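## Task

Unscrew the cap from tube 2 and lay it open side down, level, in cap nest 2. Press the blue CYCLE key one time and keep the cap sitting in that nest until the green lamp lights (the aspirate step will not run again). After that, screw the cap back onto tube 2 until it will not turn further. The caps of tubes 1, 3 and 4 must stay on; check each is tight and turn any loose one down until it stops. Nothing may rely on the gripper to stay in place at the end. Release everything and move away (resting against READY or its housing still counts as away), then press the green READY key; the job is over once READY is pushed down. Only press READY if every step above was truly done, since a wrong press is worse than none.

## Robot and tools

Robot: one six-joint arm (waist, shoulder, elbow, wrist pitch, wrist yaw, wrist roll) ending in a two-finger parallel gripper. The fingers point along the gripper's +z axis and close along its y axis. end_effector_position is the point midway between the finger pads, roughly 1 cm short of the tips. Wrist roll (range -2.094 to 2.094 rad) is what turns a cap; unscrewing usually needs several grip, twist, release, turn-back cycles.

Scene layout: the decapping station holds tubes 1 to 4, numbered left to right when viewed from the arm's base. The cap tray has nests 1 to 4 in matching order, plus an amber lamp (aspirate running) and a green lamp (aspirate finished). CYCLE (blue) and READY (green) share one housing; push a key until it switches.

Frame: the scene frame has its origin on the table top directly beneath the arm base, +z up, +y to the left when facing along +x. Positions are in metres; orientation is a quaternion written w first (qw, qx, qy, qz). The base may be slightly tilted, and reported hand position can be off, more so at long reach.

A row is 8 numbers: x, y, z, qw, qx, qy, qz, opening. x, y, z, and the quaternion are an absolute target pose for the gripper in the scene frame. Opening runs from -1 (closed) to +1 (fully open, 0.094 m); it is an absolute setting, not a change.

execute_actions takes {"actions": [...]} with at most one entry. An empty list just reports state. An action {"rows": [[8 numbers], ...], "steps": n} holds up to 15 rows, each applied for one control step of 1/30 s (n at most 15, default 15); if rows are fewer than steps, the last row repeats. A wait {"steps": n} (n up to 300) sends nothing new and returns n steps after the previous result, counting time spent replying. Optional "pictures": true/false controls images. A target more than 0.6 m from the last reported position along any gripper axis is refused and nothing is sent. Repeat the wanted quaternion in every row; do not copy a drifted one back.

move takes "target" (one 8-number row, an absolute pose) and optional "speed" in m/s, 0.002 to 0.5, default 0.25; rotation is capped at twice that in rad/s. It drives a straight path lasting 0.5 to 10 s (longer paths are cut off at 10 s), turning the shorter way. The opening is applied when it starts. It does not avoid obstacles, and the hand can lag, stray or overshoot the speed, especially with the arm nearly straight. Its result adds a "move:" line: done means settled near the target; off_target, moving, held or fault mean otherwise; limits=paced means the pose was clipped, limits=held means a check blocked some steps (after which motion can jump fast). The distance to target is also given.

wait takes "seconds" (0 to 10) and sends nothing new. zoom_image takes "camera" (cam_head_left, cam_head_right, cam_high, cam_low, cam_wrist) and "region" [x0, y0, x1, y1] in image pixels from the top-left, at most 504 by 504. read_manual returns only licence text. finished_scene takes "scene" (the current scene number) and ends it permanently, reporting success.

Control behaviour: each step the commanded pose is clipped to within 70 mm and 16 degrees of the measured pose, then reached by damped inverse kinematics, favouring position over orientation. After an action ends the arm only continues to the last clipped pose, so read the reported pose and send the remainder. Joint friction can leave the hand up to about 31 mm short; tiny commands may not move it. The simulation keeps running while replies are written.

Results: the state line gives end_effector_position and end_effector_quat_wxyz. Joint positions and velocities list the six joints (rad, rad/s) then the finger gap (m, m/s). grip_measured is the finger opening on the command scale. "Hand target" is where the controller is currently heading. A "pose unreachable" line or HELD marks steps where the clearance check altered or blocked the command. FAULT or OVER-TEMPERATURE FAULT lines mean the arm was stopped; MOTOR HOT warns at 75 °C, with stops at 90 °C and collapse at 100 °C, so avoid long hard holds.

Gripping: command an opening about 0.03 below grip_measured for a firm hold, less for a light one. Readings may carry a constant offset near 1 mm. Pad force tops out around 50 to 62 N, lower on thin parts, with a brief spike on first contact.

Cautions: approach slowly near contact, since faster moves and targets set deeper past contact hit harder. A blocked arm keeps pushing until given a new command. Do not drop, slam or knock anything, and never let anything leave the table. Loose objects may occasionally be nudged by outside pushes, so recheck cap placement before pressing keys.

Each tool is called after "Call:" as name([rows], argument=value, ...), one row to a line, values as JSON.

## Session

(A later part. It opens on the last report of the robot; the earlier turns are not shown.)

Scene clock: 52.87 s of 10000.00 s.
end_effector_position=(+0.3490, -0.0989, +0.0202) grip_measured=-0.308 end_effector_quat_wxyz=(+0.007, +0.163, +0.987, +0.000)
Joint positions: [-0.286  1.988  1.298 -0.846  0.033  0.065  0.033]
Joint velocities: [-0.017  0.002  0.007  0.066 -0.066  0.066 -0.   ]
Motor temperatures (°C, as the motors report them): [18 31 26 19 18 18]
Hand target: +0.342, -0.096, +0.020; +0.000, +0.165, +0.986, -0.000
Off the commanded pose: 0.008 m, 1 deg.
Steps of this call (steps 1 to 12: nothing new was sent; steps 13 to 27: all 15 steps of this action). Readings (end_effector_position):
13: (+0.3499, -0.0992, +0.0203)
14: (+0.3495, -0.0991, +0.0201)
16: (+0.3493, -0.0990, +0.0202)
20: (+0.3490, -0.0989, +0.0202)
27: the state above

Within ~1.5 mm. Release and look.

Call:
execute_actions([
  {"rows":[[0.348,-0.098,0.02,0,0.165,0.986,0,-0.13]],"steps":8},
], pictures=false)

Call:
move(target=[0.348,-0.098,0.09,0,0.165,0.986,0,-0.13], speed=0.15)

Call:
move(target=[0.34,-0.06,0.14,0,-0.581,0.814,0,-1], speed=0.5)

Scene clock: 53.87 s of 10000.00 s.
end_effector_position=(+0.3479, -0.0986, +0.0202) grip_measured=-0.132 end_effector_quat_wxyz=(+0.004, +0.162, +0.987, +0.001)
Joint positions: [-0.286  1.988  1.298 -0.851  0.033  0.065  0.041]
Joint velocities: [-0.007 -0.022  0.002  0.051  0.081 -0.037  0.   ]
Motor temperatures (°C, as the motors report them): [18 31 26 19 18 18]
Hand target: +0.348, -0.098, +0.020; +0.000, +0.165, +0.986, -0.000
Off the commanded pose: 0.001 m, 1 deg.
Steps of this call (steps 1 to 22: nothing new was sent; steps 23 to 30: all 8 steps of this action). Readings (end_effector_position):
23: (+0.3490, -0.0989, +0.0202)
24: (+0.3489, -0.0989, +0.0202)
26: (+0.3481, -0.0987, +0.0202)
30: the state above

Scene clock: 55.20 s of 10000.00 s.
end_effector_position=(+0.3467, -0.1005, +0.0828) grip_measured=-0.132 end_effector_quat_wxyz=(-0.006, +0.164, +0.986, +0.002)
Joint positions: [-0.286  1.922  1.469 -1.108  0.033  0.069  0.041]
Joint velocities: [-0.022 -0.002 -0.007 -0.11  -0.022  0.007  0.   ]
Motor temperatures (°C, as the motors report them): [18 31 26 19 18 18]
Hand target: +0.349, -0.098, +0.090; +0.000, +0.165, +0.986, +0.000
Off the commanded pose: 0.008 m, 1 deg.
move: done
camera_calibration (this result's frames):
cam_wrist: T_world_to_cam=[[-0.122187, -0.992232, 0.0233561, -0.0642219], [-0.819583, 0.114143, 0.561476, 0.279675], [-0.559781, 0.0494628, -0.827163, 0.364263], [0, 0, 0, 1]] pos_world=[0.425277, -0.113663, 0.145773]

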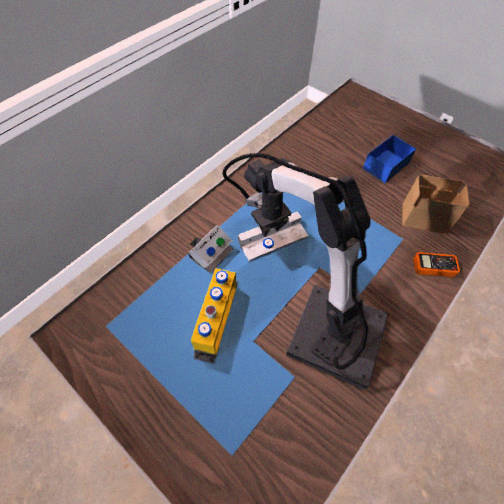

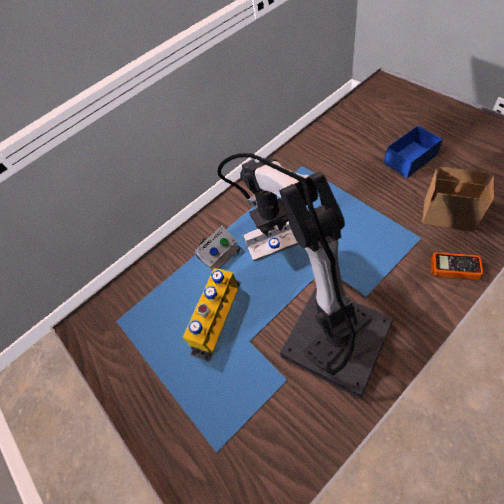

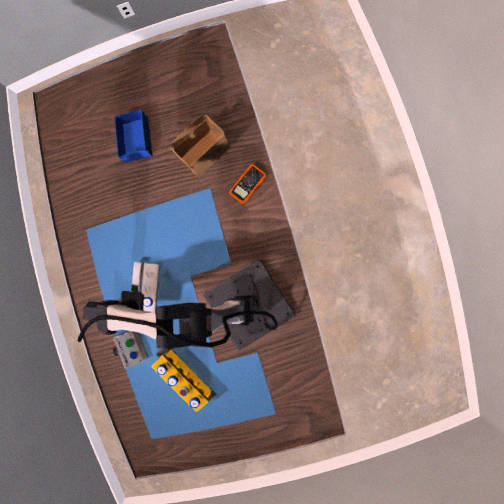

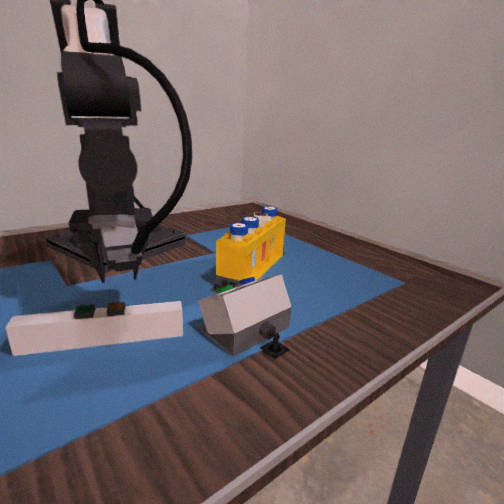

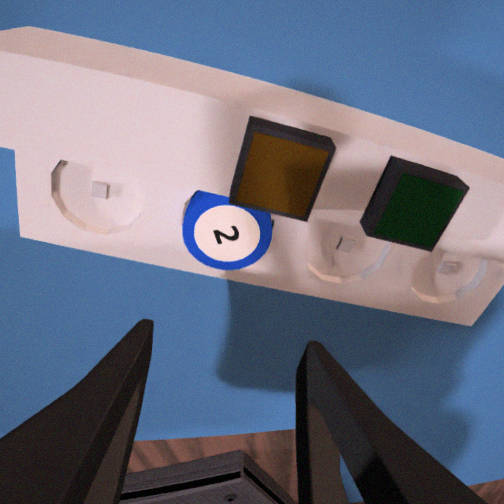

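Scene clock: 57.50 s of 10000.00 s.
end_effector_position=(+0.3384, -0.0616, +0.1295) grip_measured=-0.990 end_effector_quat_wxyz=(-0.009, -0.574, +0.819, +0.008)
Joint positions: [-0.174  1.846  1.548 -1.279  0.039 -1.371  0.   ]
Joint velocities: [-0.002 -0.027  0.017 -0.037 -0.081 -0.066 -0.001]
Motor temperatures (°C, as the motors report them): [18 32 27 19 18 18]
Hand target: +0.340, -0.060, +0.140; -0.001, -0.581, +0.814, -0.000
Off the commanded pose: 0.011 m, 2 deg.
move: off_target
camera_calibration (this result's frames):
cam_wrist: T_world_to_cam=[[0.989991, -0.141104, 0.0027147, -0.348935], [-0.119016, -0.824371, 0.553397, -0.0516798], [-0.0758486, -0.548181, -0.832913, 0.196472], [0, 0, 0, 1]] pos_world=[0.354194, 0.0158624, 0.19319]

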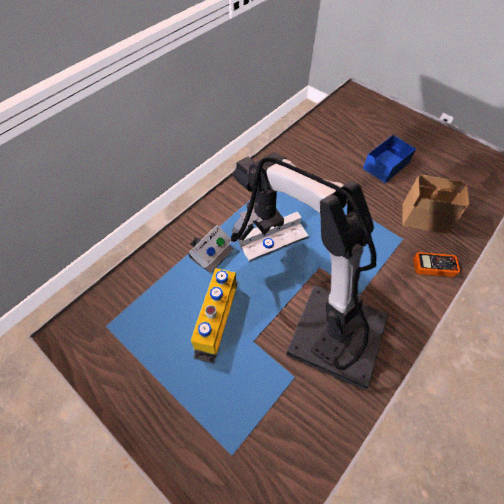

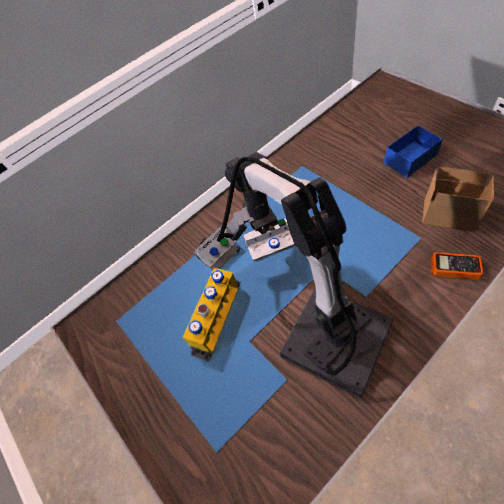

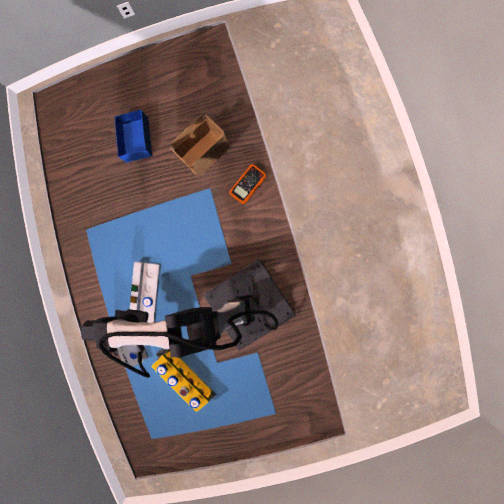

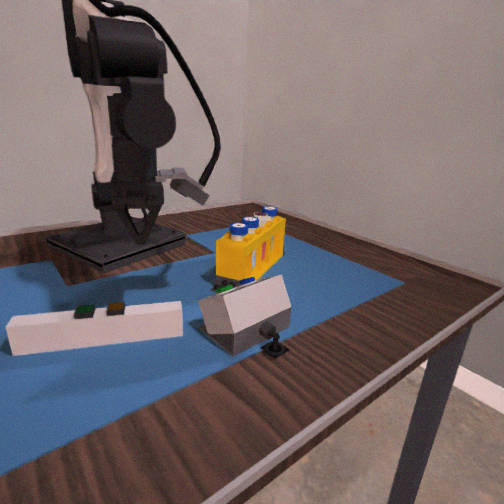

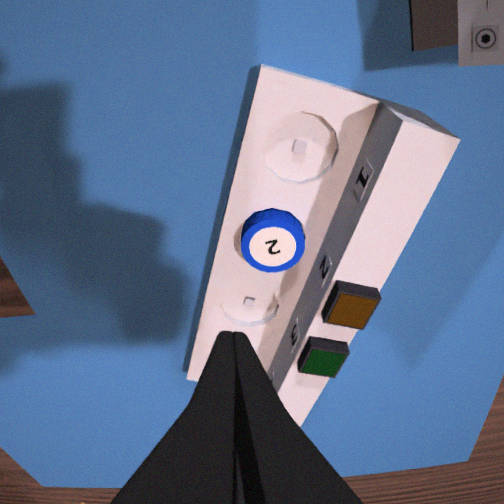

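Call:
zoom_image(camera="cam_wrist", region=[200, 170, 350, 320])

Call:
zoom_image(camera="cam_head_right", region=[190, 200, 310, 290])

Region (200, 170, 350, 320) of cam_wrist's 504x504 image, scaled by 3.360, with more detail than that image has.

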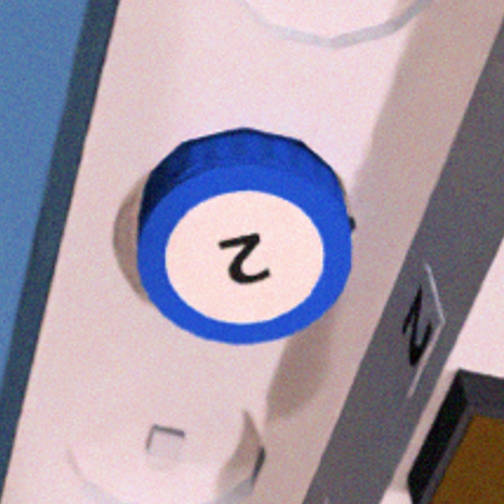

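Region (190, 200, 310, 290) of cam_head_right's 504x504 image, scaled by 4.200, with more detail than that image has; it fills the top 378 rows of this view, and the rest is white.

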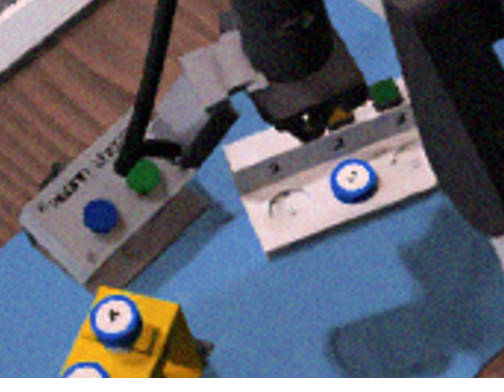

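Call:
move(target=[0.407,0.068,0.122,0.242,-0.042,0.969,0.011,-1], speed=0.4)

Scene clock: 62.03 s of 10000.00 s.
end_effector_position=(+0.4043, +0.0675, +0.1169) grip_measured=-0.990 end_effector_quat_wxyz=(+0.228, -0.049, +0.972, +0.010)
Joint positions: [ 0.187  1.708  1.205 -0.605  0.088  0.081  0.   ]
Joint velocities: [-0.007  0.012  0.002 -0.022  0.007  0.081 -0.   ]
Motor temperatures (°C, as the motors report them): [18 32 27 19 18 18]
Hand target: +0.405, +0.069, +0.122; +0.241, -0.044, +0.970, +0.010
Off the commanded pose: 0.006 m, 2 deg.
move: done
camera_calibration (this result's frames):
cam_wrist: T_world_to_cam=[[0.268371, -0.956071, 0.117919, -0.0626274], [-0.958694, -0.253099, 0.129794, 0.420057], [-0.0942466, -0.147881, -0.984504, 0.259866], [0, 0, 0, 1]] pos_world=[0.444005, 0.0848691, 0.208703]

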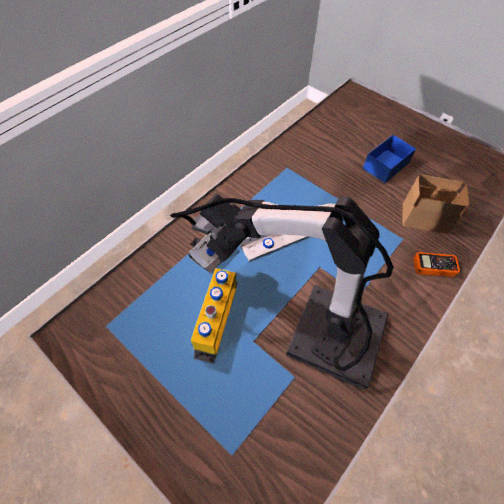

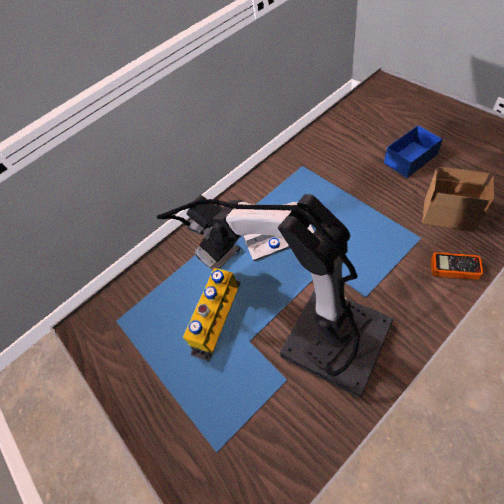

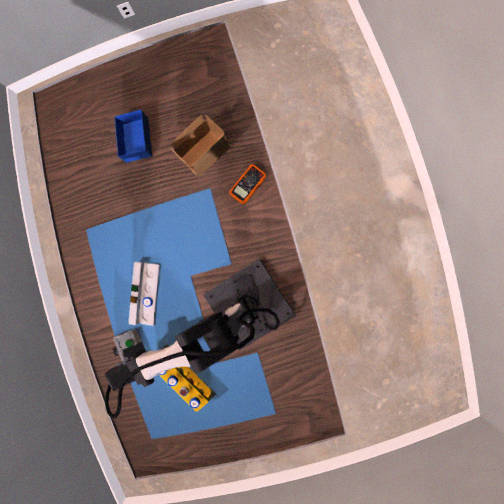

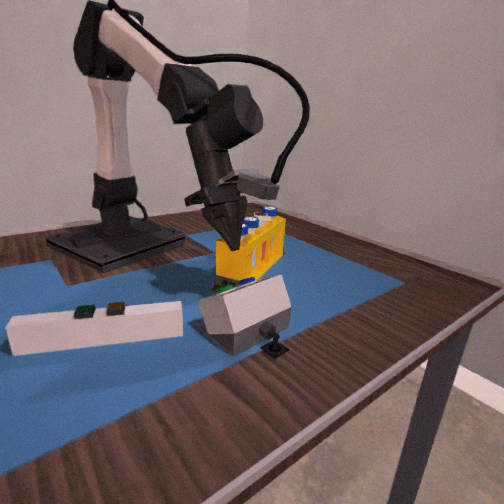

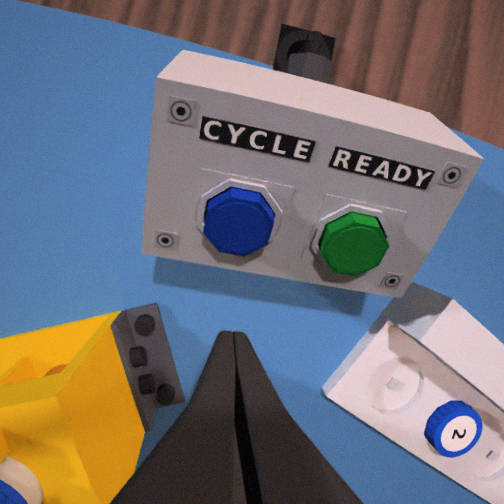

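Call:
move(target=[0.4285,0.0694,0.084,0.242,-0.042,0.969,0.011,-1], speed=0.15)

Call:
move(target=[0.4403,0.0705,0.0616,0.242,-0.042,0.969,0.011,-1], speed=0.03)

Scene clock: 64.60 s of 10000.00 s.
end_effector_position=(+0.4260, +0.0731, +0.0881) grip_measured=-0.990 end_effector_quat_wxyz=(+0.241, -0.046, +0.969, +0.012)
Joint positions: [ 0.187  1.807  1.194 -0.469  0.089  0.084  0.   ]
Joint velocities: [-0.002  0.002  0.002  0.066 -0.095 -0.066  0.001]
Motor temperatures (°C, as the motors report them): [18 33 27 19 18 18]
Hand target: +0.428, +0.069, +0.084; +0.242, -0.042, +0.969, +0.011
Off the commanded pose: 0.006 m, 1 deg.
move: done
camera_calibration (this result's frames):
cam_wrist: T_world_to_cam=[[0.261845, -0.957655, 0.119723, -0.0570011], [-0.96254, -0.250084, 0.104759, 0.449668], [-0.0703822, -0.142669, -0.987265, 0.224116], [0, 0, 0, 1]] pos_world=[0.463522, 0.0898416, 0.18098]

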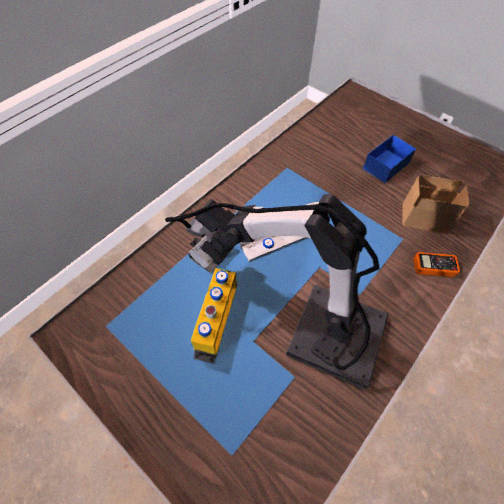

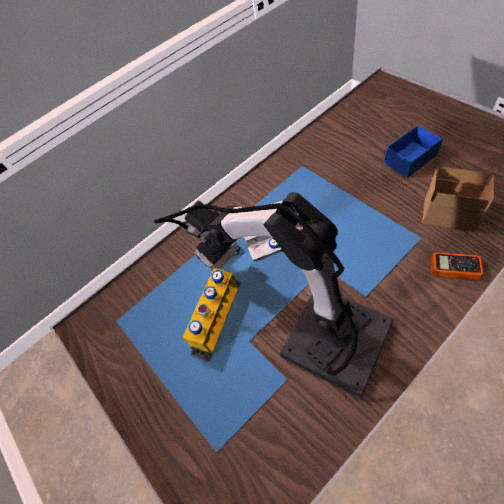

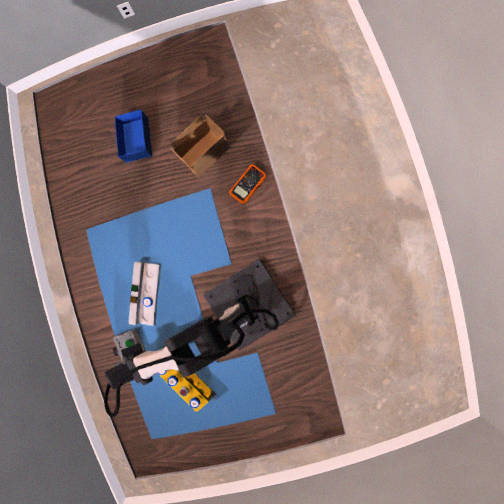

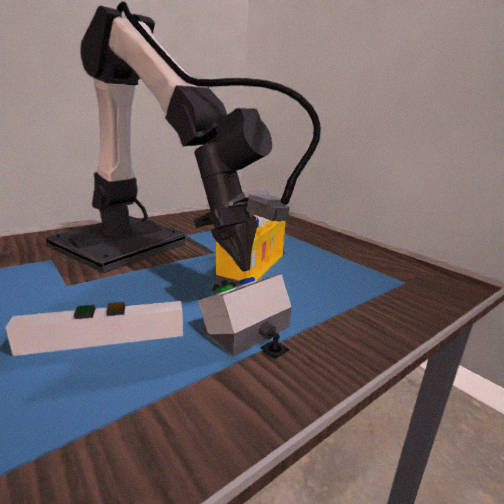

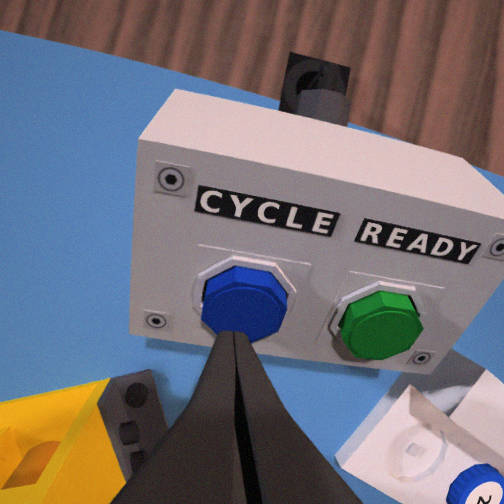

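Scene clock: 65.83 s of 10000.00 s.
end_effector_position=(+0.4327, +0.0745, +0.0725) grip_measured=-0.990 end_effector_quat_wxyz=(+0.238, -0.045, +0.970, +0.013)
Joint positions: [ 0.184  1.857  1.194 -0.423  0.086  0.084  0.   ]
Joint velocities: [-0.017  0.007  0.007 -0.022 -0.066 -0.007  0.   ]
Motor temperatures (°C, as the motors report them): [18 32 27 19 18 18]
Hand target: +0.439, +0.070, +0.062; +0.242, -0.042, +0.969, +0.011
Off the commanded pose: 0.014 m, 1 deg.
move: off_target
camera_calibration (this result's frames):
cam_wrist: T_world_to_cam=[[0.261411, -0.958217, 0.116121, -0.0550691], [-0.962255, -0.249279, 0.109205, 0.457543], [-0.0756956, -0.140286, -0.987213, 0.211459], [0, 0, 0, 1]] pos_world=[0.470675, 0.0909523, 0.165184]

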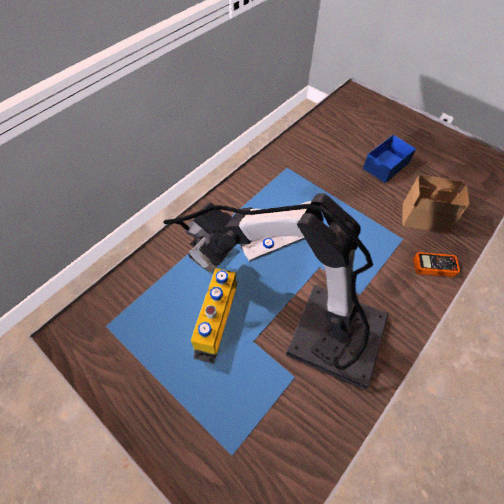

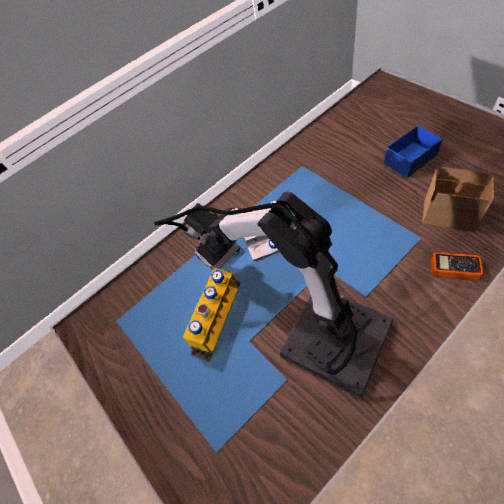

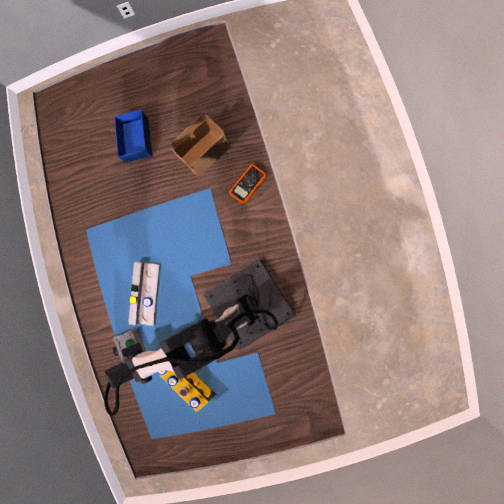

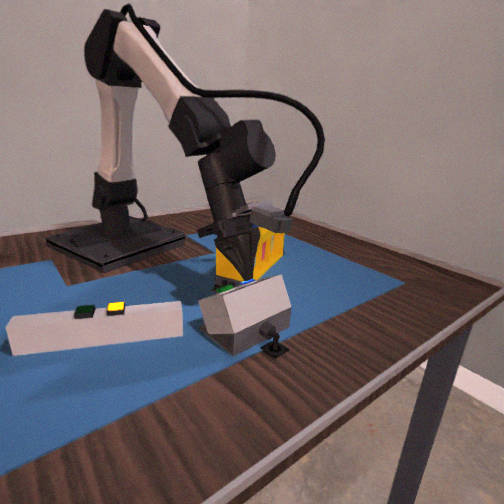

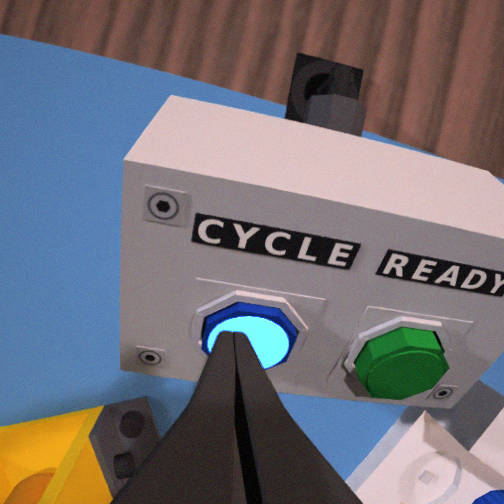

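Call:
move(target=[0.41,0.06,0.13,0.242,-0.042,0.969,0.011,-1], speed=0.15)

Call:
move(target=[0.348,-0.099,0.07,0,0.165,0.986,0,-0.05], speed=0.15)

Call:
wait(seconds=4)

Scene clock: 67.77 s of 10000.00 s.
end_effector_position=(+0.4085, +0.0628, +0.1218) grip_measured=-0.990 end_effector_quat_wxyz=(+0.234, -0.041, +0.971, +0.012)
Joint positions: [ 0.172  1.706  1.218 -0.607  0.084  0.082  0.   ]
Joint velocities: [ 0.007 -0.017 -0.012  0.007 -0.037 -0.081  0.001]
Motor temperatures (°C, as the motors report them): [18 32 27 20 18 18]
Hand target: +0.411, +0.060, +0.130; +0.242, -0.042, +0.969, +0.011
Off the commanded pose: 0.009 m, 1 deg.
move: done
camera_calibration (this result's frames):
cam_wrist: T_world_to_cam=[[0.254082, -0.960336, 0.114882, -0.06234], [-0.963479, -0.240933, 0.116871, 0.425059], [-0.0845569, -0.140381, -0.98648, 0.260208], [0, 0, 0, 1]] pos_world=[0.447378, 0.0790717, 0.214174]

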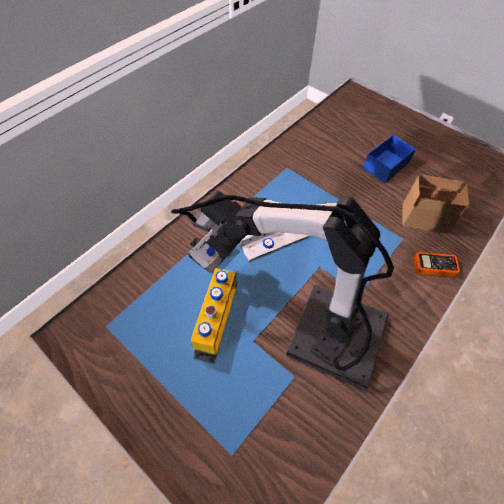

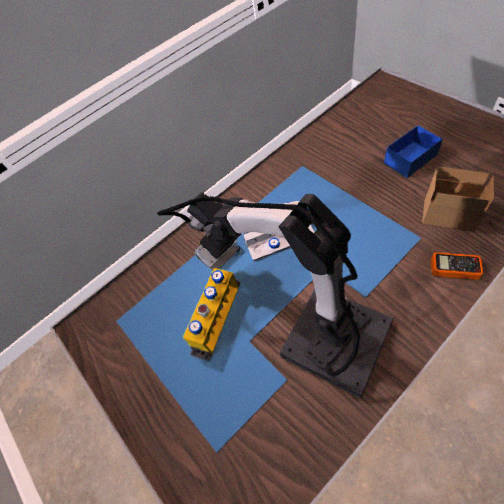

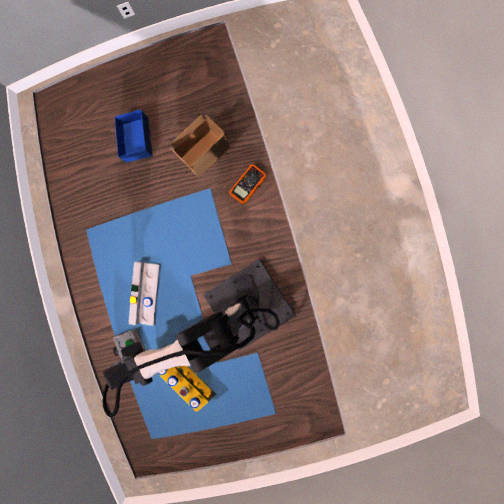

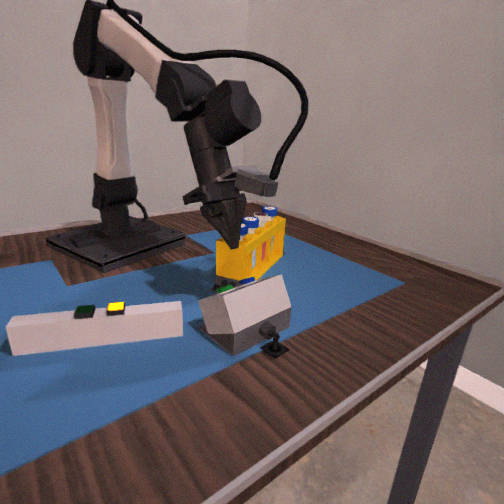

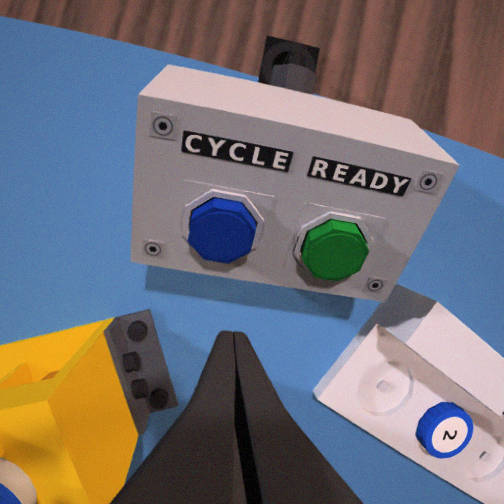

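Scene clock: 70.30 s of 10000.00 s.
end_effector_position=(+0.3480, -0.0985, +0.0702) grip_measured=-0.052 end_effector_quat_wxyz=(+0.005, +0.170, +0.985, +0.001)
Joint positions: [-0.281  1.918  1.411 -1.033  0.031  0.084  0.045]
Joint velocities: [-0.002 -0.002 -0.017 -0.037 -0.051 -0.066 -0.001]
Motor temperatures (°C, as the motors report them): [18 32 27 20 18 18]
Hand target: +0.349, -0.100, +0.070; +0.001, +0.167, +0.986, +0.002
Off the commanded pose: 0.001 m, 1 deg.
move: done
camera_calibration (this result's frames):
cam_wrist: T_world_to_cam=[[-0.134022, -0.990664, 0.0249455, -0.0576042], [-0.82985, 0.125954, 0.543585, 0.293597], [-0.541652, 0.0521512, -0.838984, 0.349212], [0, 0, 0, 1]] pos_world=[0.425073, -0.112258, 0.134826]

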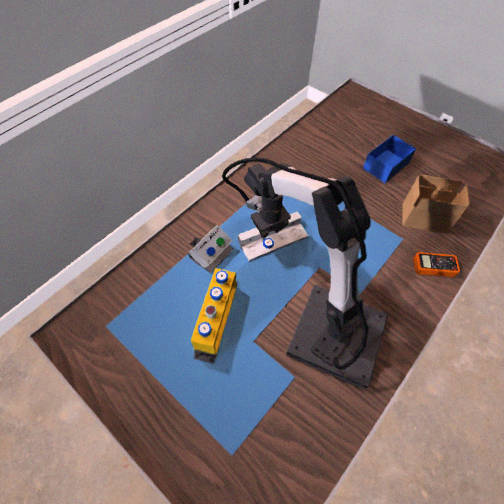

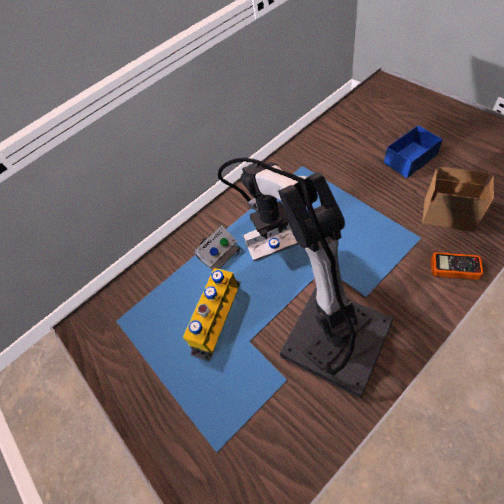

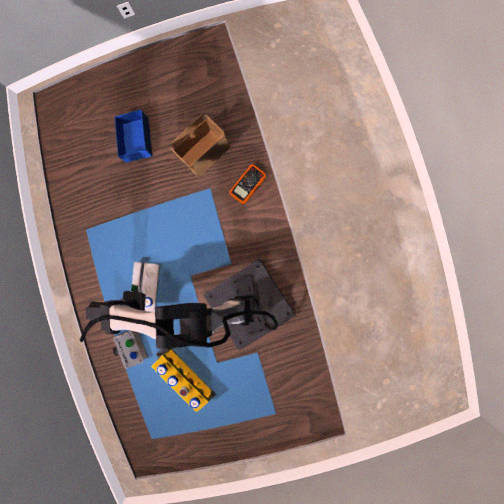

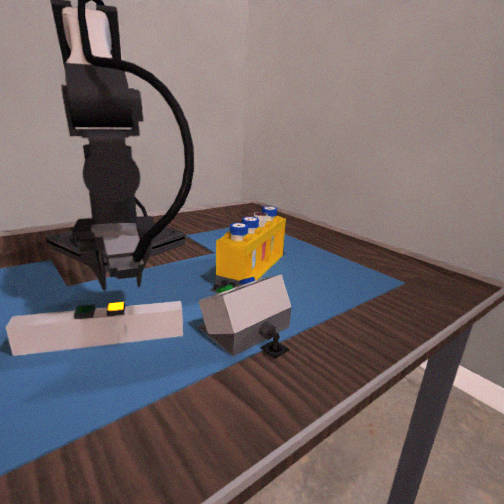

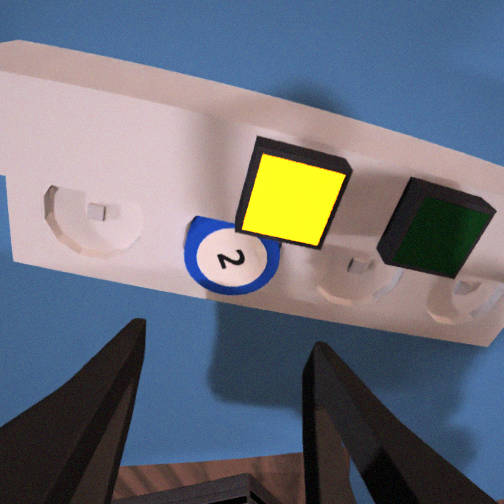

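Scene clock: 74.30 s of 10000.00 s.
end_effector_position=(+0.3475, -0.0984, +0.0701) grip_measured=-0.052 end_effector_quat_wxyz=(+0.004, +0.170, +0.985, +0.001)
Joint positions: [-0.281  1.918  1.411 -1.035  0.031  0.084  0.045]
Joint velocities: [-0.012 -0.022  0.002  0.007  0.007  0.007 -0.   ]
Motor temperatures (°C, as the motors report them): [18 32 28 19 18 18]
Hand target: +0.350, -0.100, +0.070; +0.001, +0.167, +0.986, +0.002
Off the commanded pose: 0.001 m, 1 deg.
Steps of this call (steps 1 to 120: nothing new was sent). Readings (end_effector_position):
1: (+0.3479, -0.0985, +0.0702)
2: (+0.3478, -0.0985, +0.0702)
4: (+0.3477, -0.0984, +0.0702)
8: (+0.3475, -0.0984, +0.0701)
120: the state above
camera_calibration (this result's frames):
cam_wrist: T_world_to_cam=[[-0.133911, -0.990685, 0.0247125, -0.057571], [-0.828855, 0.125636, 0.545175, 0.292719], [-0.543201, 0.0525218, -0.837958, 0.34946], [0, 0, 0, 1]] pos_world=[0.424739, -0.112165, 0.134673]

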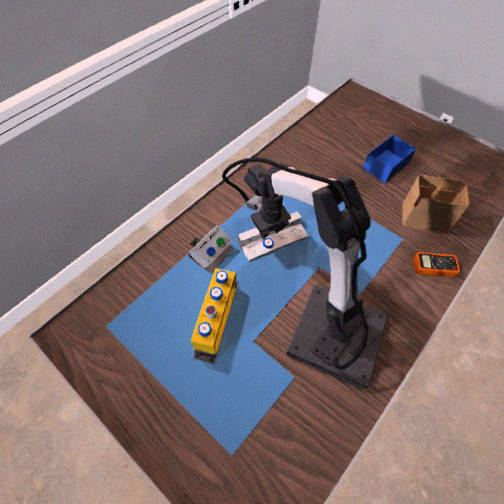

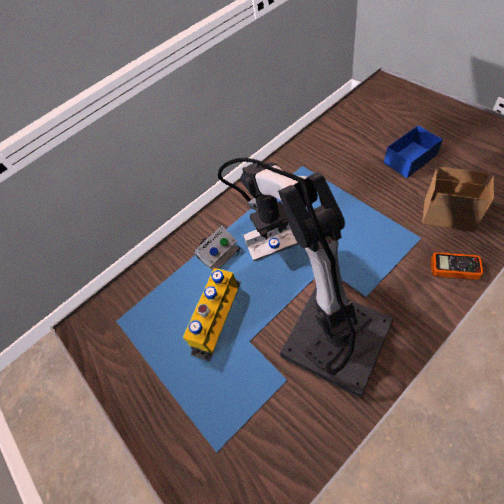

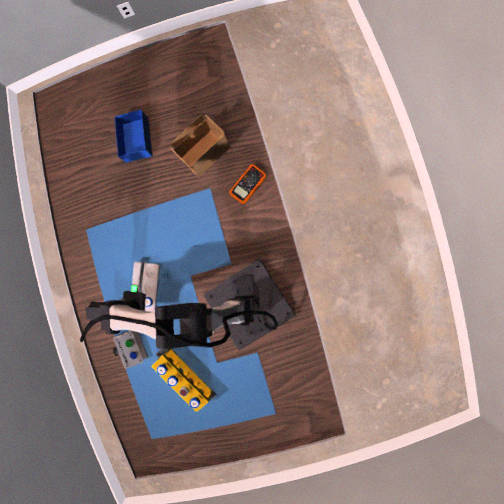

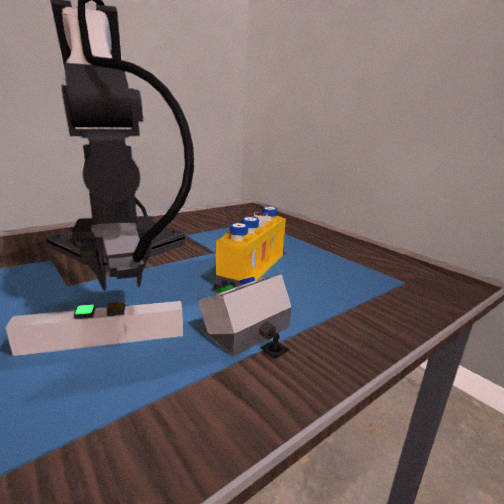

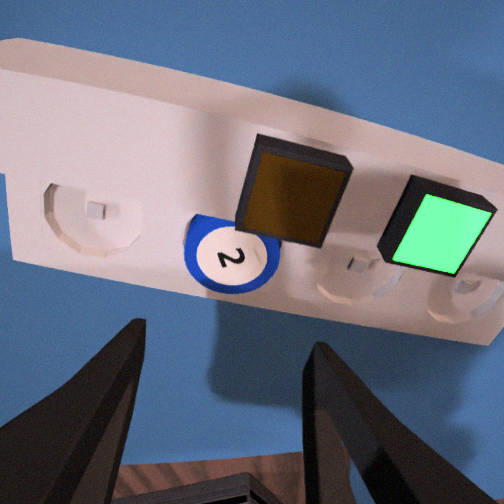

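Call:
move(target=[0.3465,-0.1,0.011,0,0.165,0.986,0,-0.05], speed=0.06)

Scene clock: 75.97 s of 10000.00 s.
end_effector_position=(+0.3465, -0.0966, +0.0193) grip_measured=-0.052 end_effector_quat_wxyz=(+0.001, +0.166, +0.986, +0.001)
Joint positions: [-0.282  1.99   1.296 -0.855  0.031  0.076  0.045]
Joint velocities: [-0.007  0.007 -0.022  0.022 -0.007  0.022 -0.   ]
Motor temperatures (°C, as the motors report them): [18 32 28 19 18 18]
Hand target: +0.345, -0.100, +0.011; -0.000, +0.165, +0.986, +0.000
Off the commanded pose: 0.009 m, 0 deg.
move: done
camera_calibration (this result's frames):
cam_wrist: T_world_to_cam=[[-0.125639, -0.991785, 0.0240434, -0.0576287], [-0.82682, 0.118073, 0.549934, 0.317861], [-0.548255, 0.0492135, -0.834862, 0.307571], [0, 0, 0, 1]] pos_world=[0.424201, -0.109823, 0.0833617]

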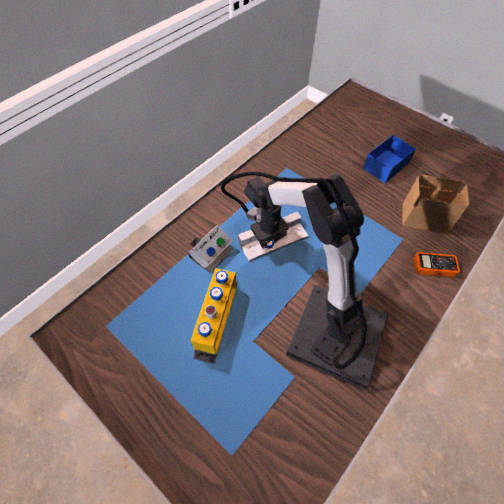

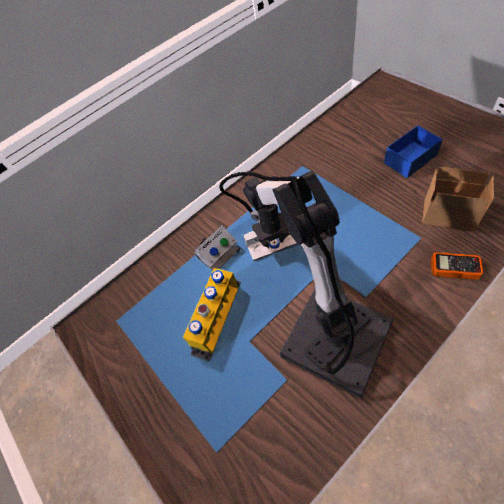

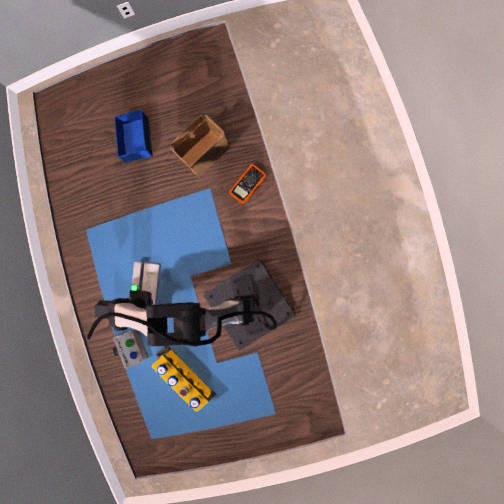

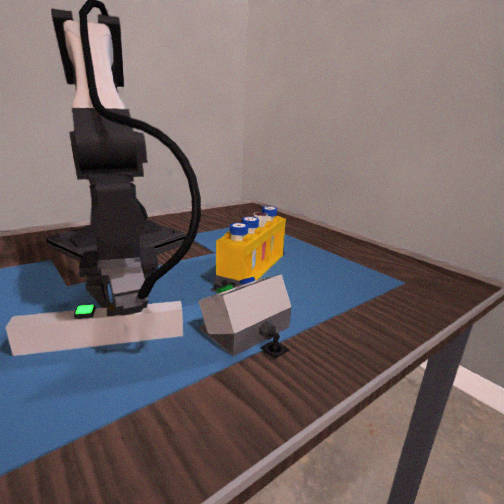

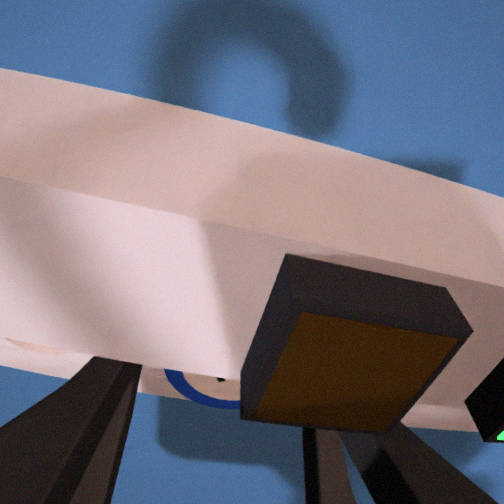

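Call:
execute_actions([
  {"rows":[[0.348,-0.099,0.016,0,0.165,0.986,0,-0.37]],"steps":10},
], pictures=false)

Call:
move(target=[0.345,-0.09,0.17,0,0.0,1,0,-0.37], speed=0.2)

Call:
move(target=[0.282,0.222,0.168,0,-0.966,0.259,0,-0.37], speed=0.5)

Scene clock: 77.40 s of 10000.00 s.
end_effector_position=(+0.3465, -0.0966, +0.0193) grip_measured=-0.323 end_effector_quat_wxyz=(+0.001, +0.166, +0.986, +0.001)
Joint positions: [-0.282  1.99   1.296 -0.855  0.031  0.075  0.032]
Joint velocities: [-0.012 -0.002 -0.002  0.037 -0.007 -0.037 -0.   ]
Motor temperatures (°C, as the motors report them): [18 32 28 19 18 18]
Hand target: +0.348, -0.099, +0.016; -0.000, +0.165, +0.986, +0.000
Off the commanded pose: 0.004 m, 0 deg.
Steps of this call (steps 1 to 33: nothing new was sent; steps 34 to 43: all 10 steps of this action). Readings (end_effector_position):
34: (+0.3465, -0.0966, +0.0193)
35: (+0.3465, -0.0966, +0.0193)
37: (+0.3465, -0.0966, +0.0193)
41: (+0.3465, -0.0966, +0.0193)
43: the state above

Scene clock: 79.17 s of 10000.00 s.
end_effector_position=(+0.3465, -0.0928, +0.1631) grip_measured=-0.323 end_effector_quat_wxyz=(-0.005, +0.009, +1.000, +0.002)
Joint positions: [-0.257  1.888  1.742 -1.415  0.033 -0.214  0.032]
Joint velocities: [ 0.007 -0.012 -0.017  0.022  0.066  0.022 -0.   ]
Motor temperatures (°C, as the motors report them): [18 33 28 19 18 18]
Hand target: +0.348, -0.091, +0.170; +0.000, +0.000, +1.000, -0.000
Off the commanded pose: 0.008 m, 1 deg.
move: done
camera_calibration (this result's frames):
cam_wrist: T_world_to_cam=[[0.187524, -0.982058, 0.0199257, -0.164257], [-0.816044, -0.144468, 0.559644, 0.20859], [-0.546724, -0.121207, -0.828493, 0.410059], [0, 0, 0, 1]] pos_world=[0.42521, -0.081473, 0.226268]

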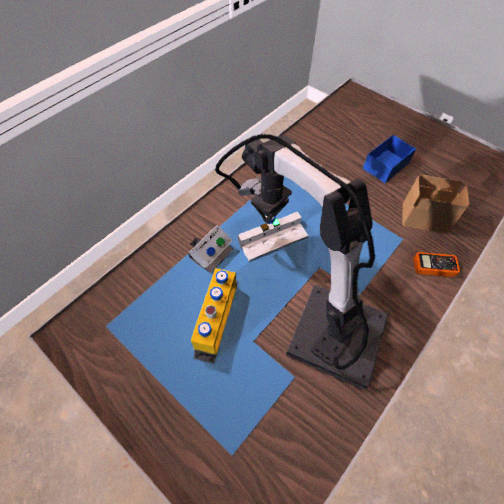

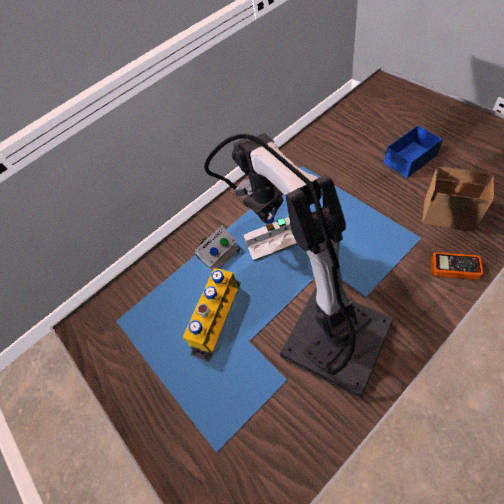

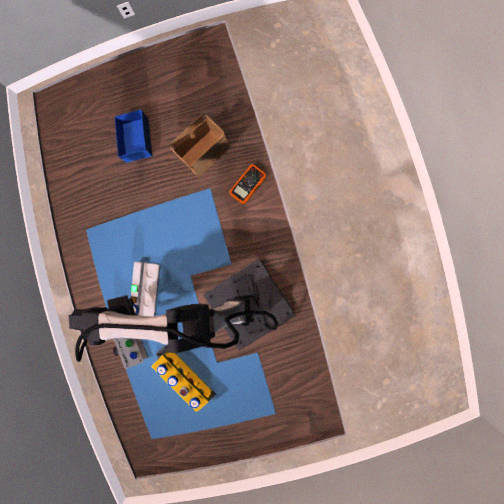

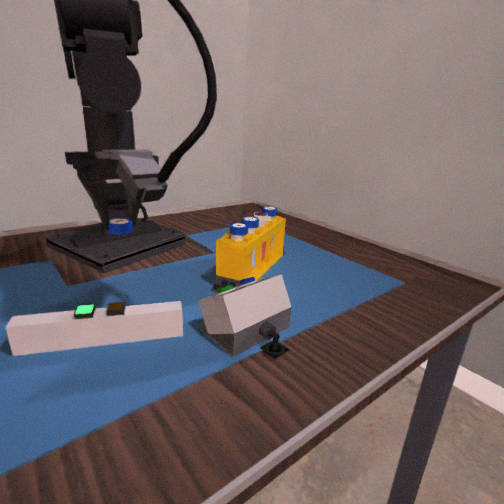

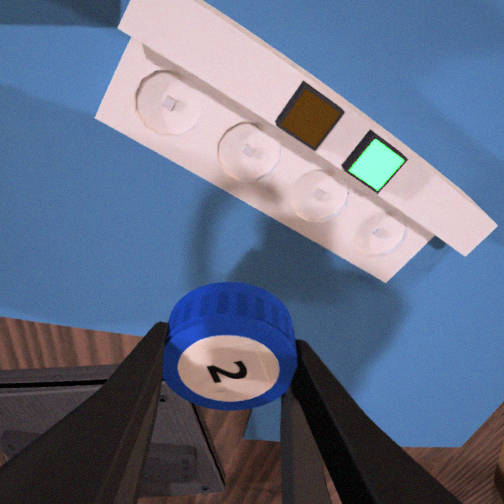

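Scene clock: 82.50 s of 10000.00 s.
end_effector_position=(+0.2776, +0.2208, +0.1681) grip_measured=-0.323 end_effector_quat_wxyz=(+0.001, +0.964, -0.267, +0.003)
Joint positions: [ 0.683  1.914  1.743 -1.415  0.044 -1.893  0.032]
Joint velocities: [-0.012 -0.002 -0.002  0.022 -0.051  0.007 -0.   ]
Motor temperatures (°C, as the motors report them): [18 33 28 19 18 18]
Hand target: +0.277, +0.223, +0.168; +0.005, +0.966, -0.259, -0.000
Off the commanded pose: 0.005 m, 1 deg.
move: done
camera_calibration (this result's frames):
cam_wrist: T_world_to_cam=[[0.326567, 0.944857, 0.0244804, -0.308296], [0.780036, -0.284046, 0.557549, -0.216989], [0.533758, -0.162981, -0.829783, 0.124015], [0, 0, 0, 1]] pos_world=[0.203744, 0.249873, 0.231435]

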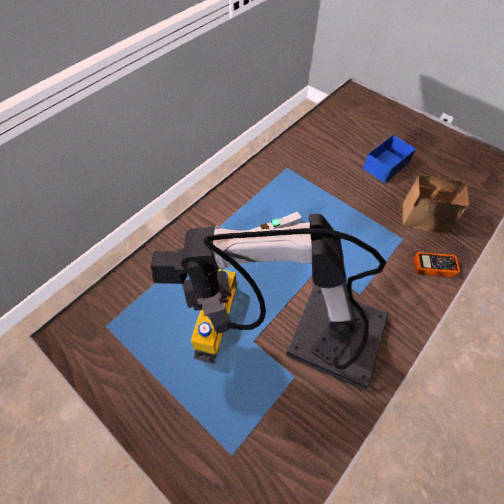

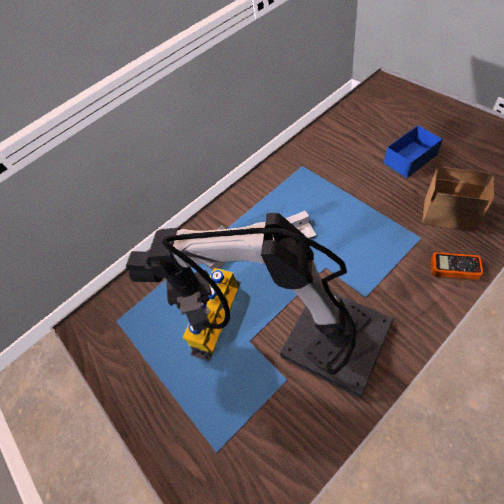

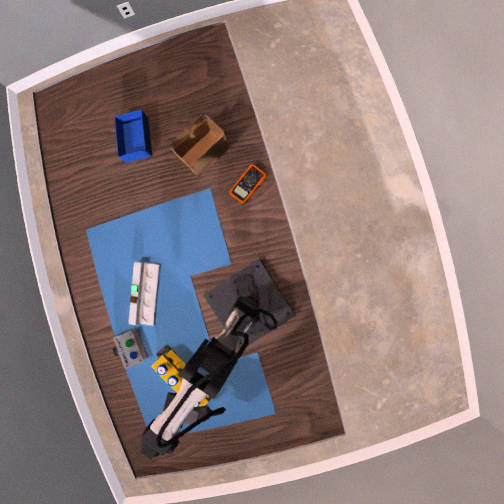

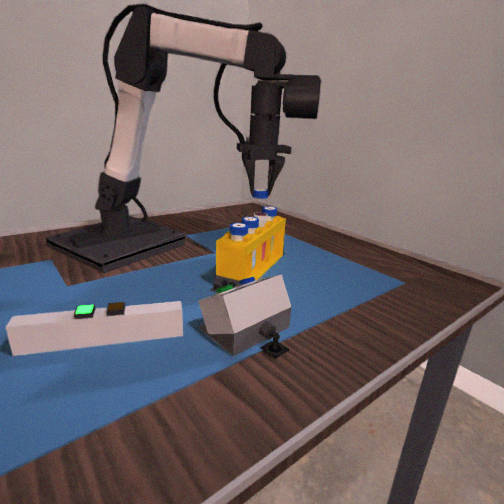

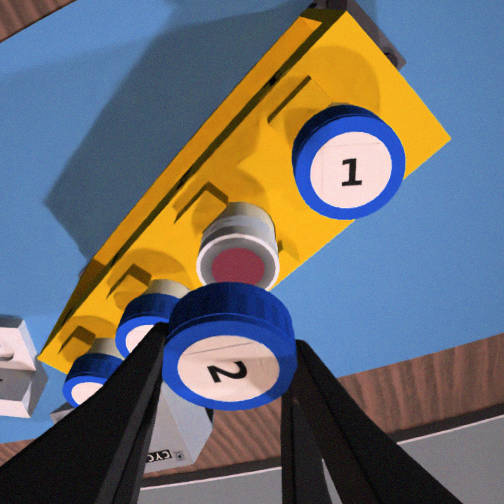

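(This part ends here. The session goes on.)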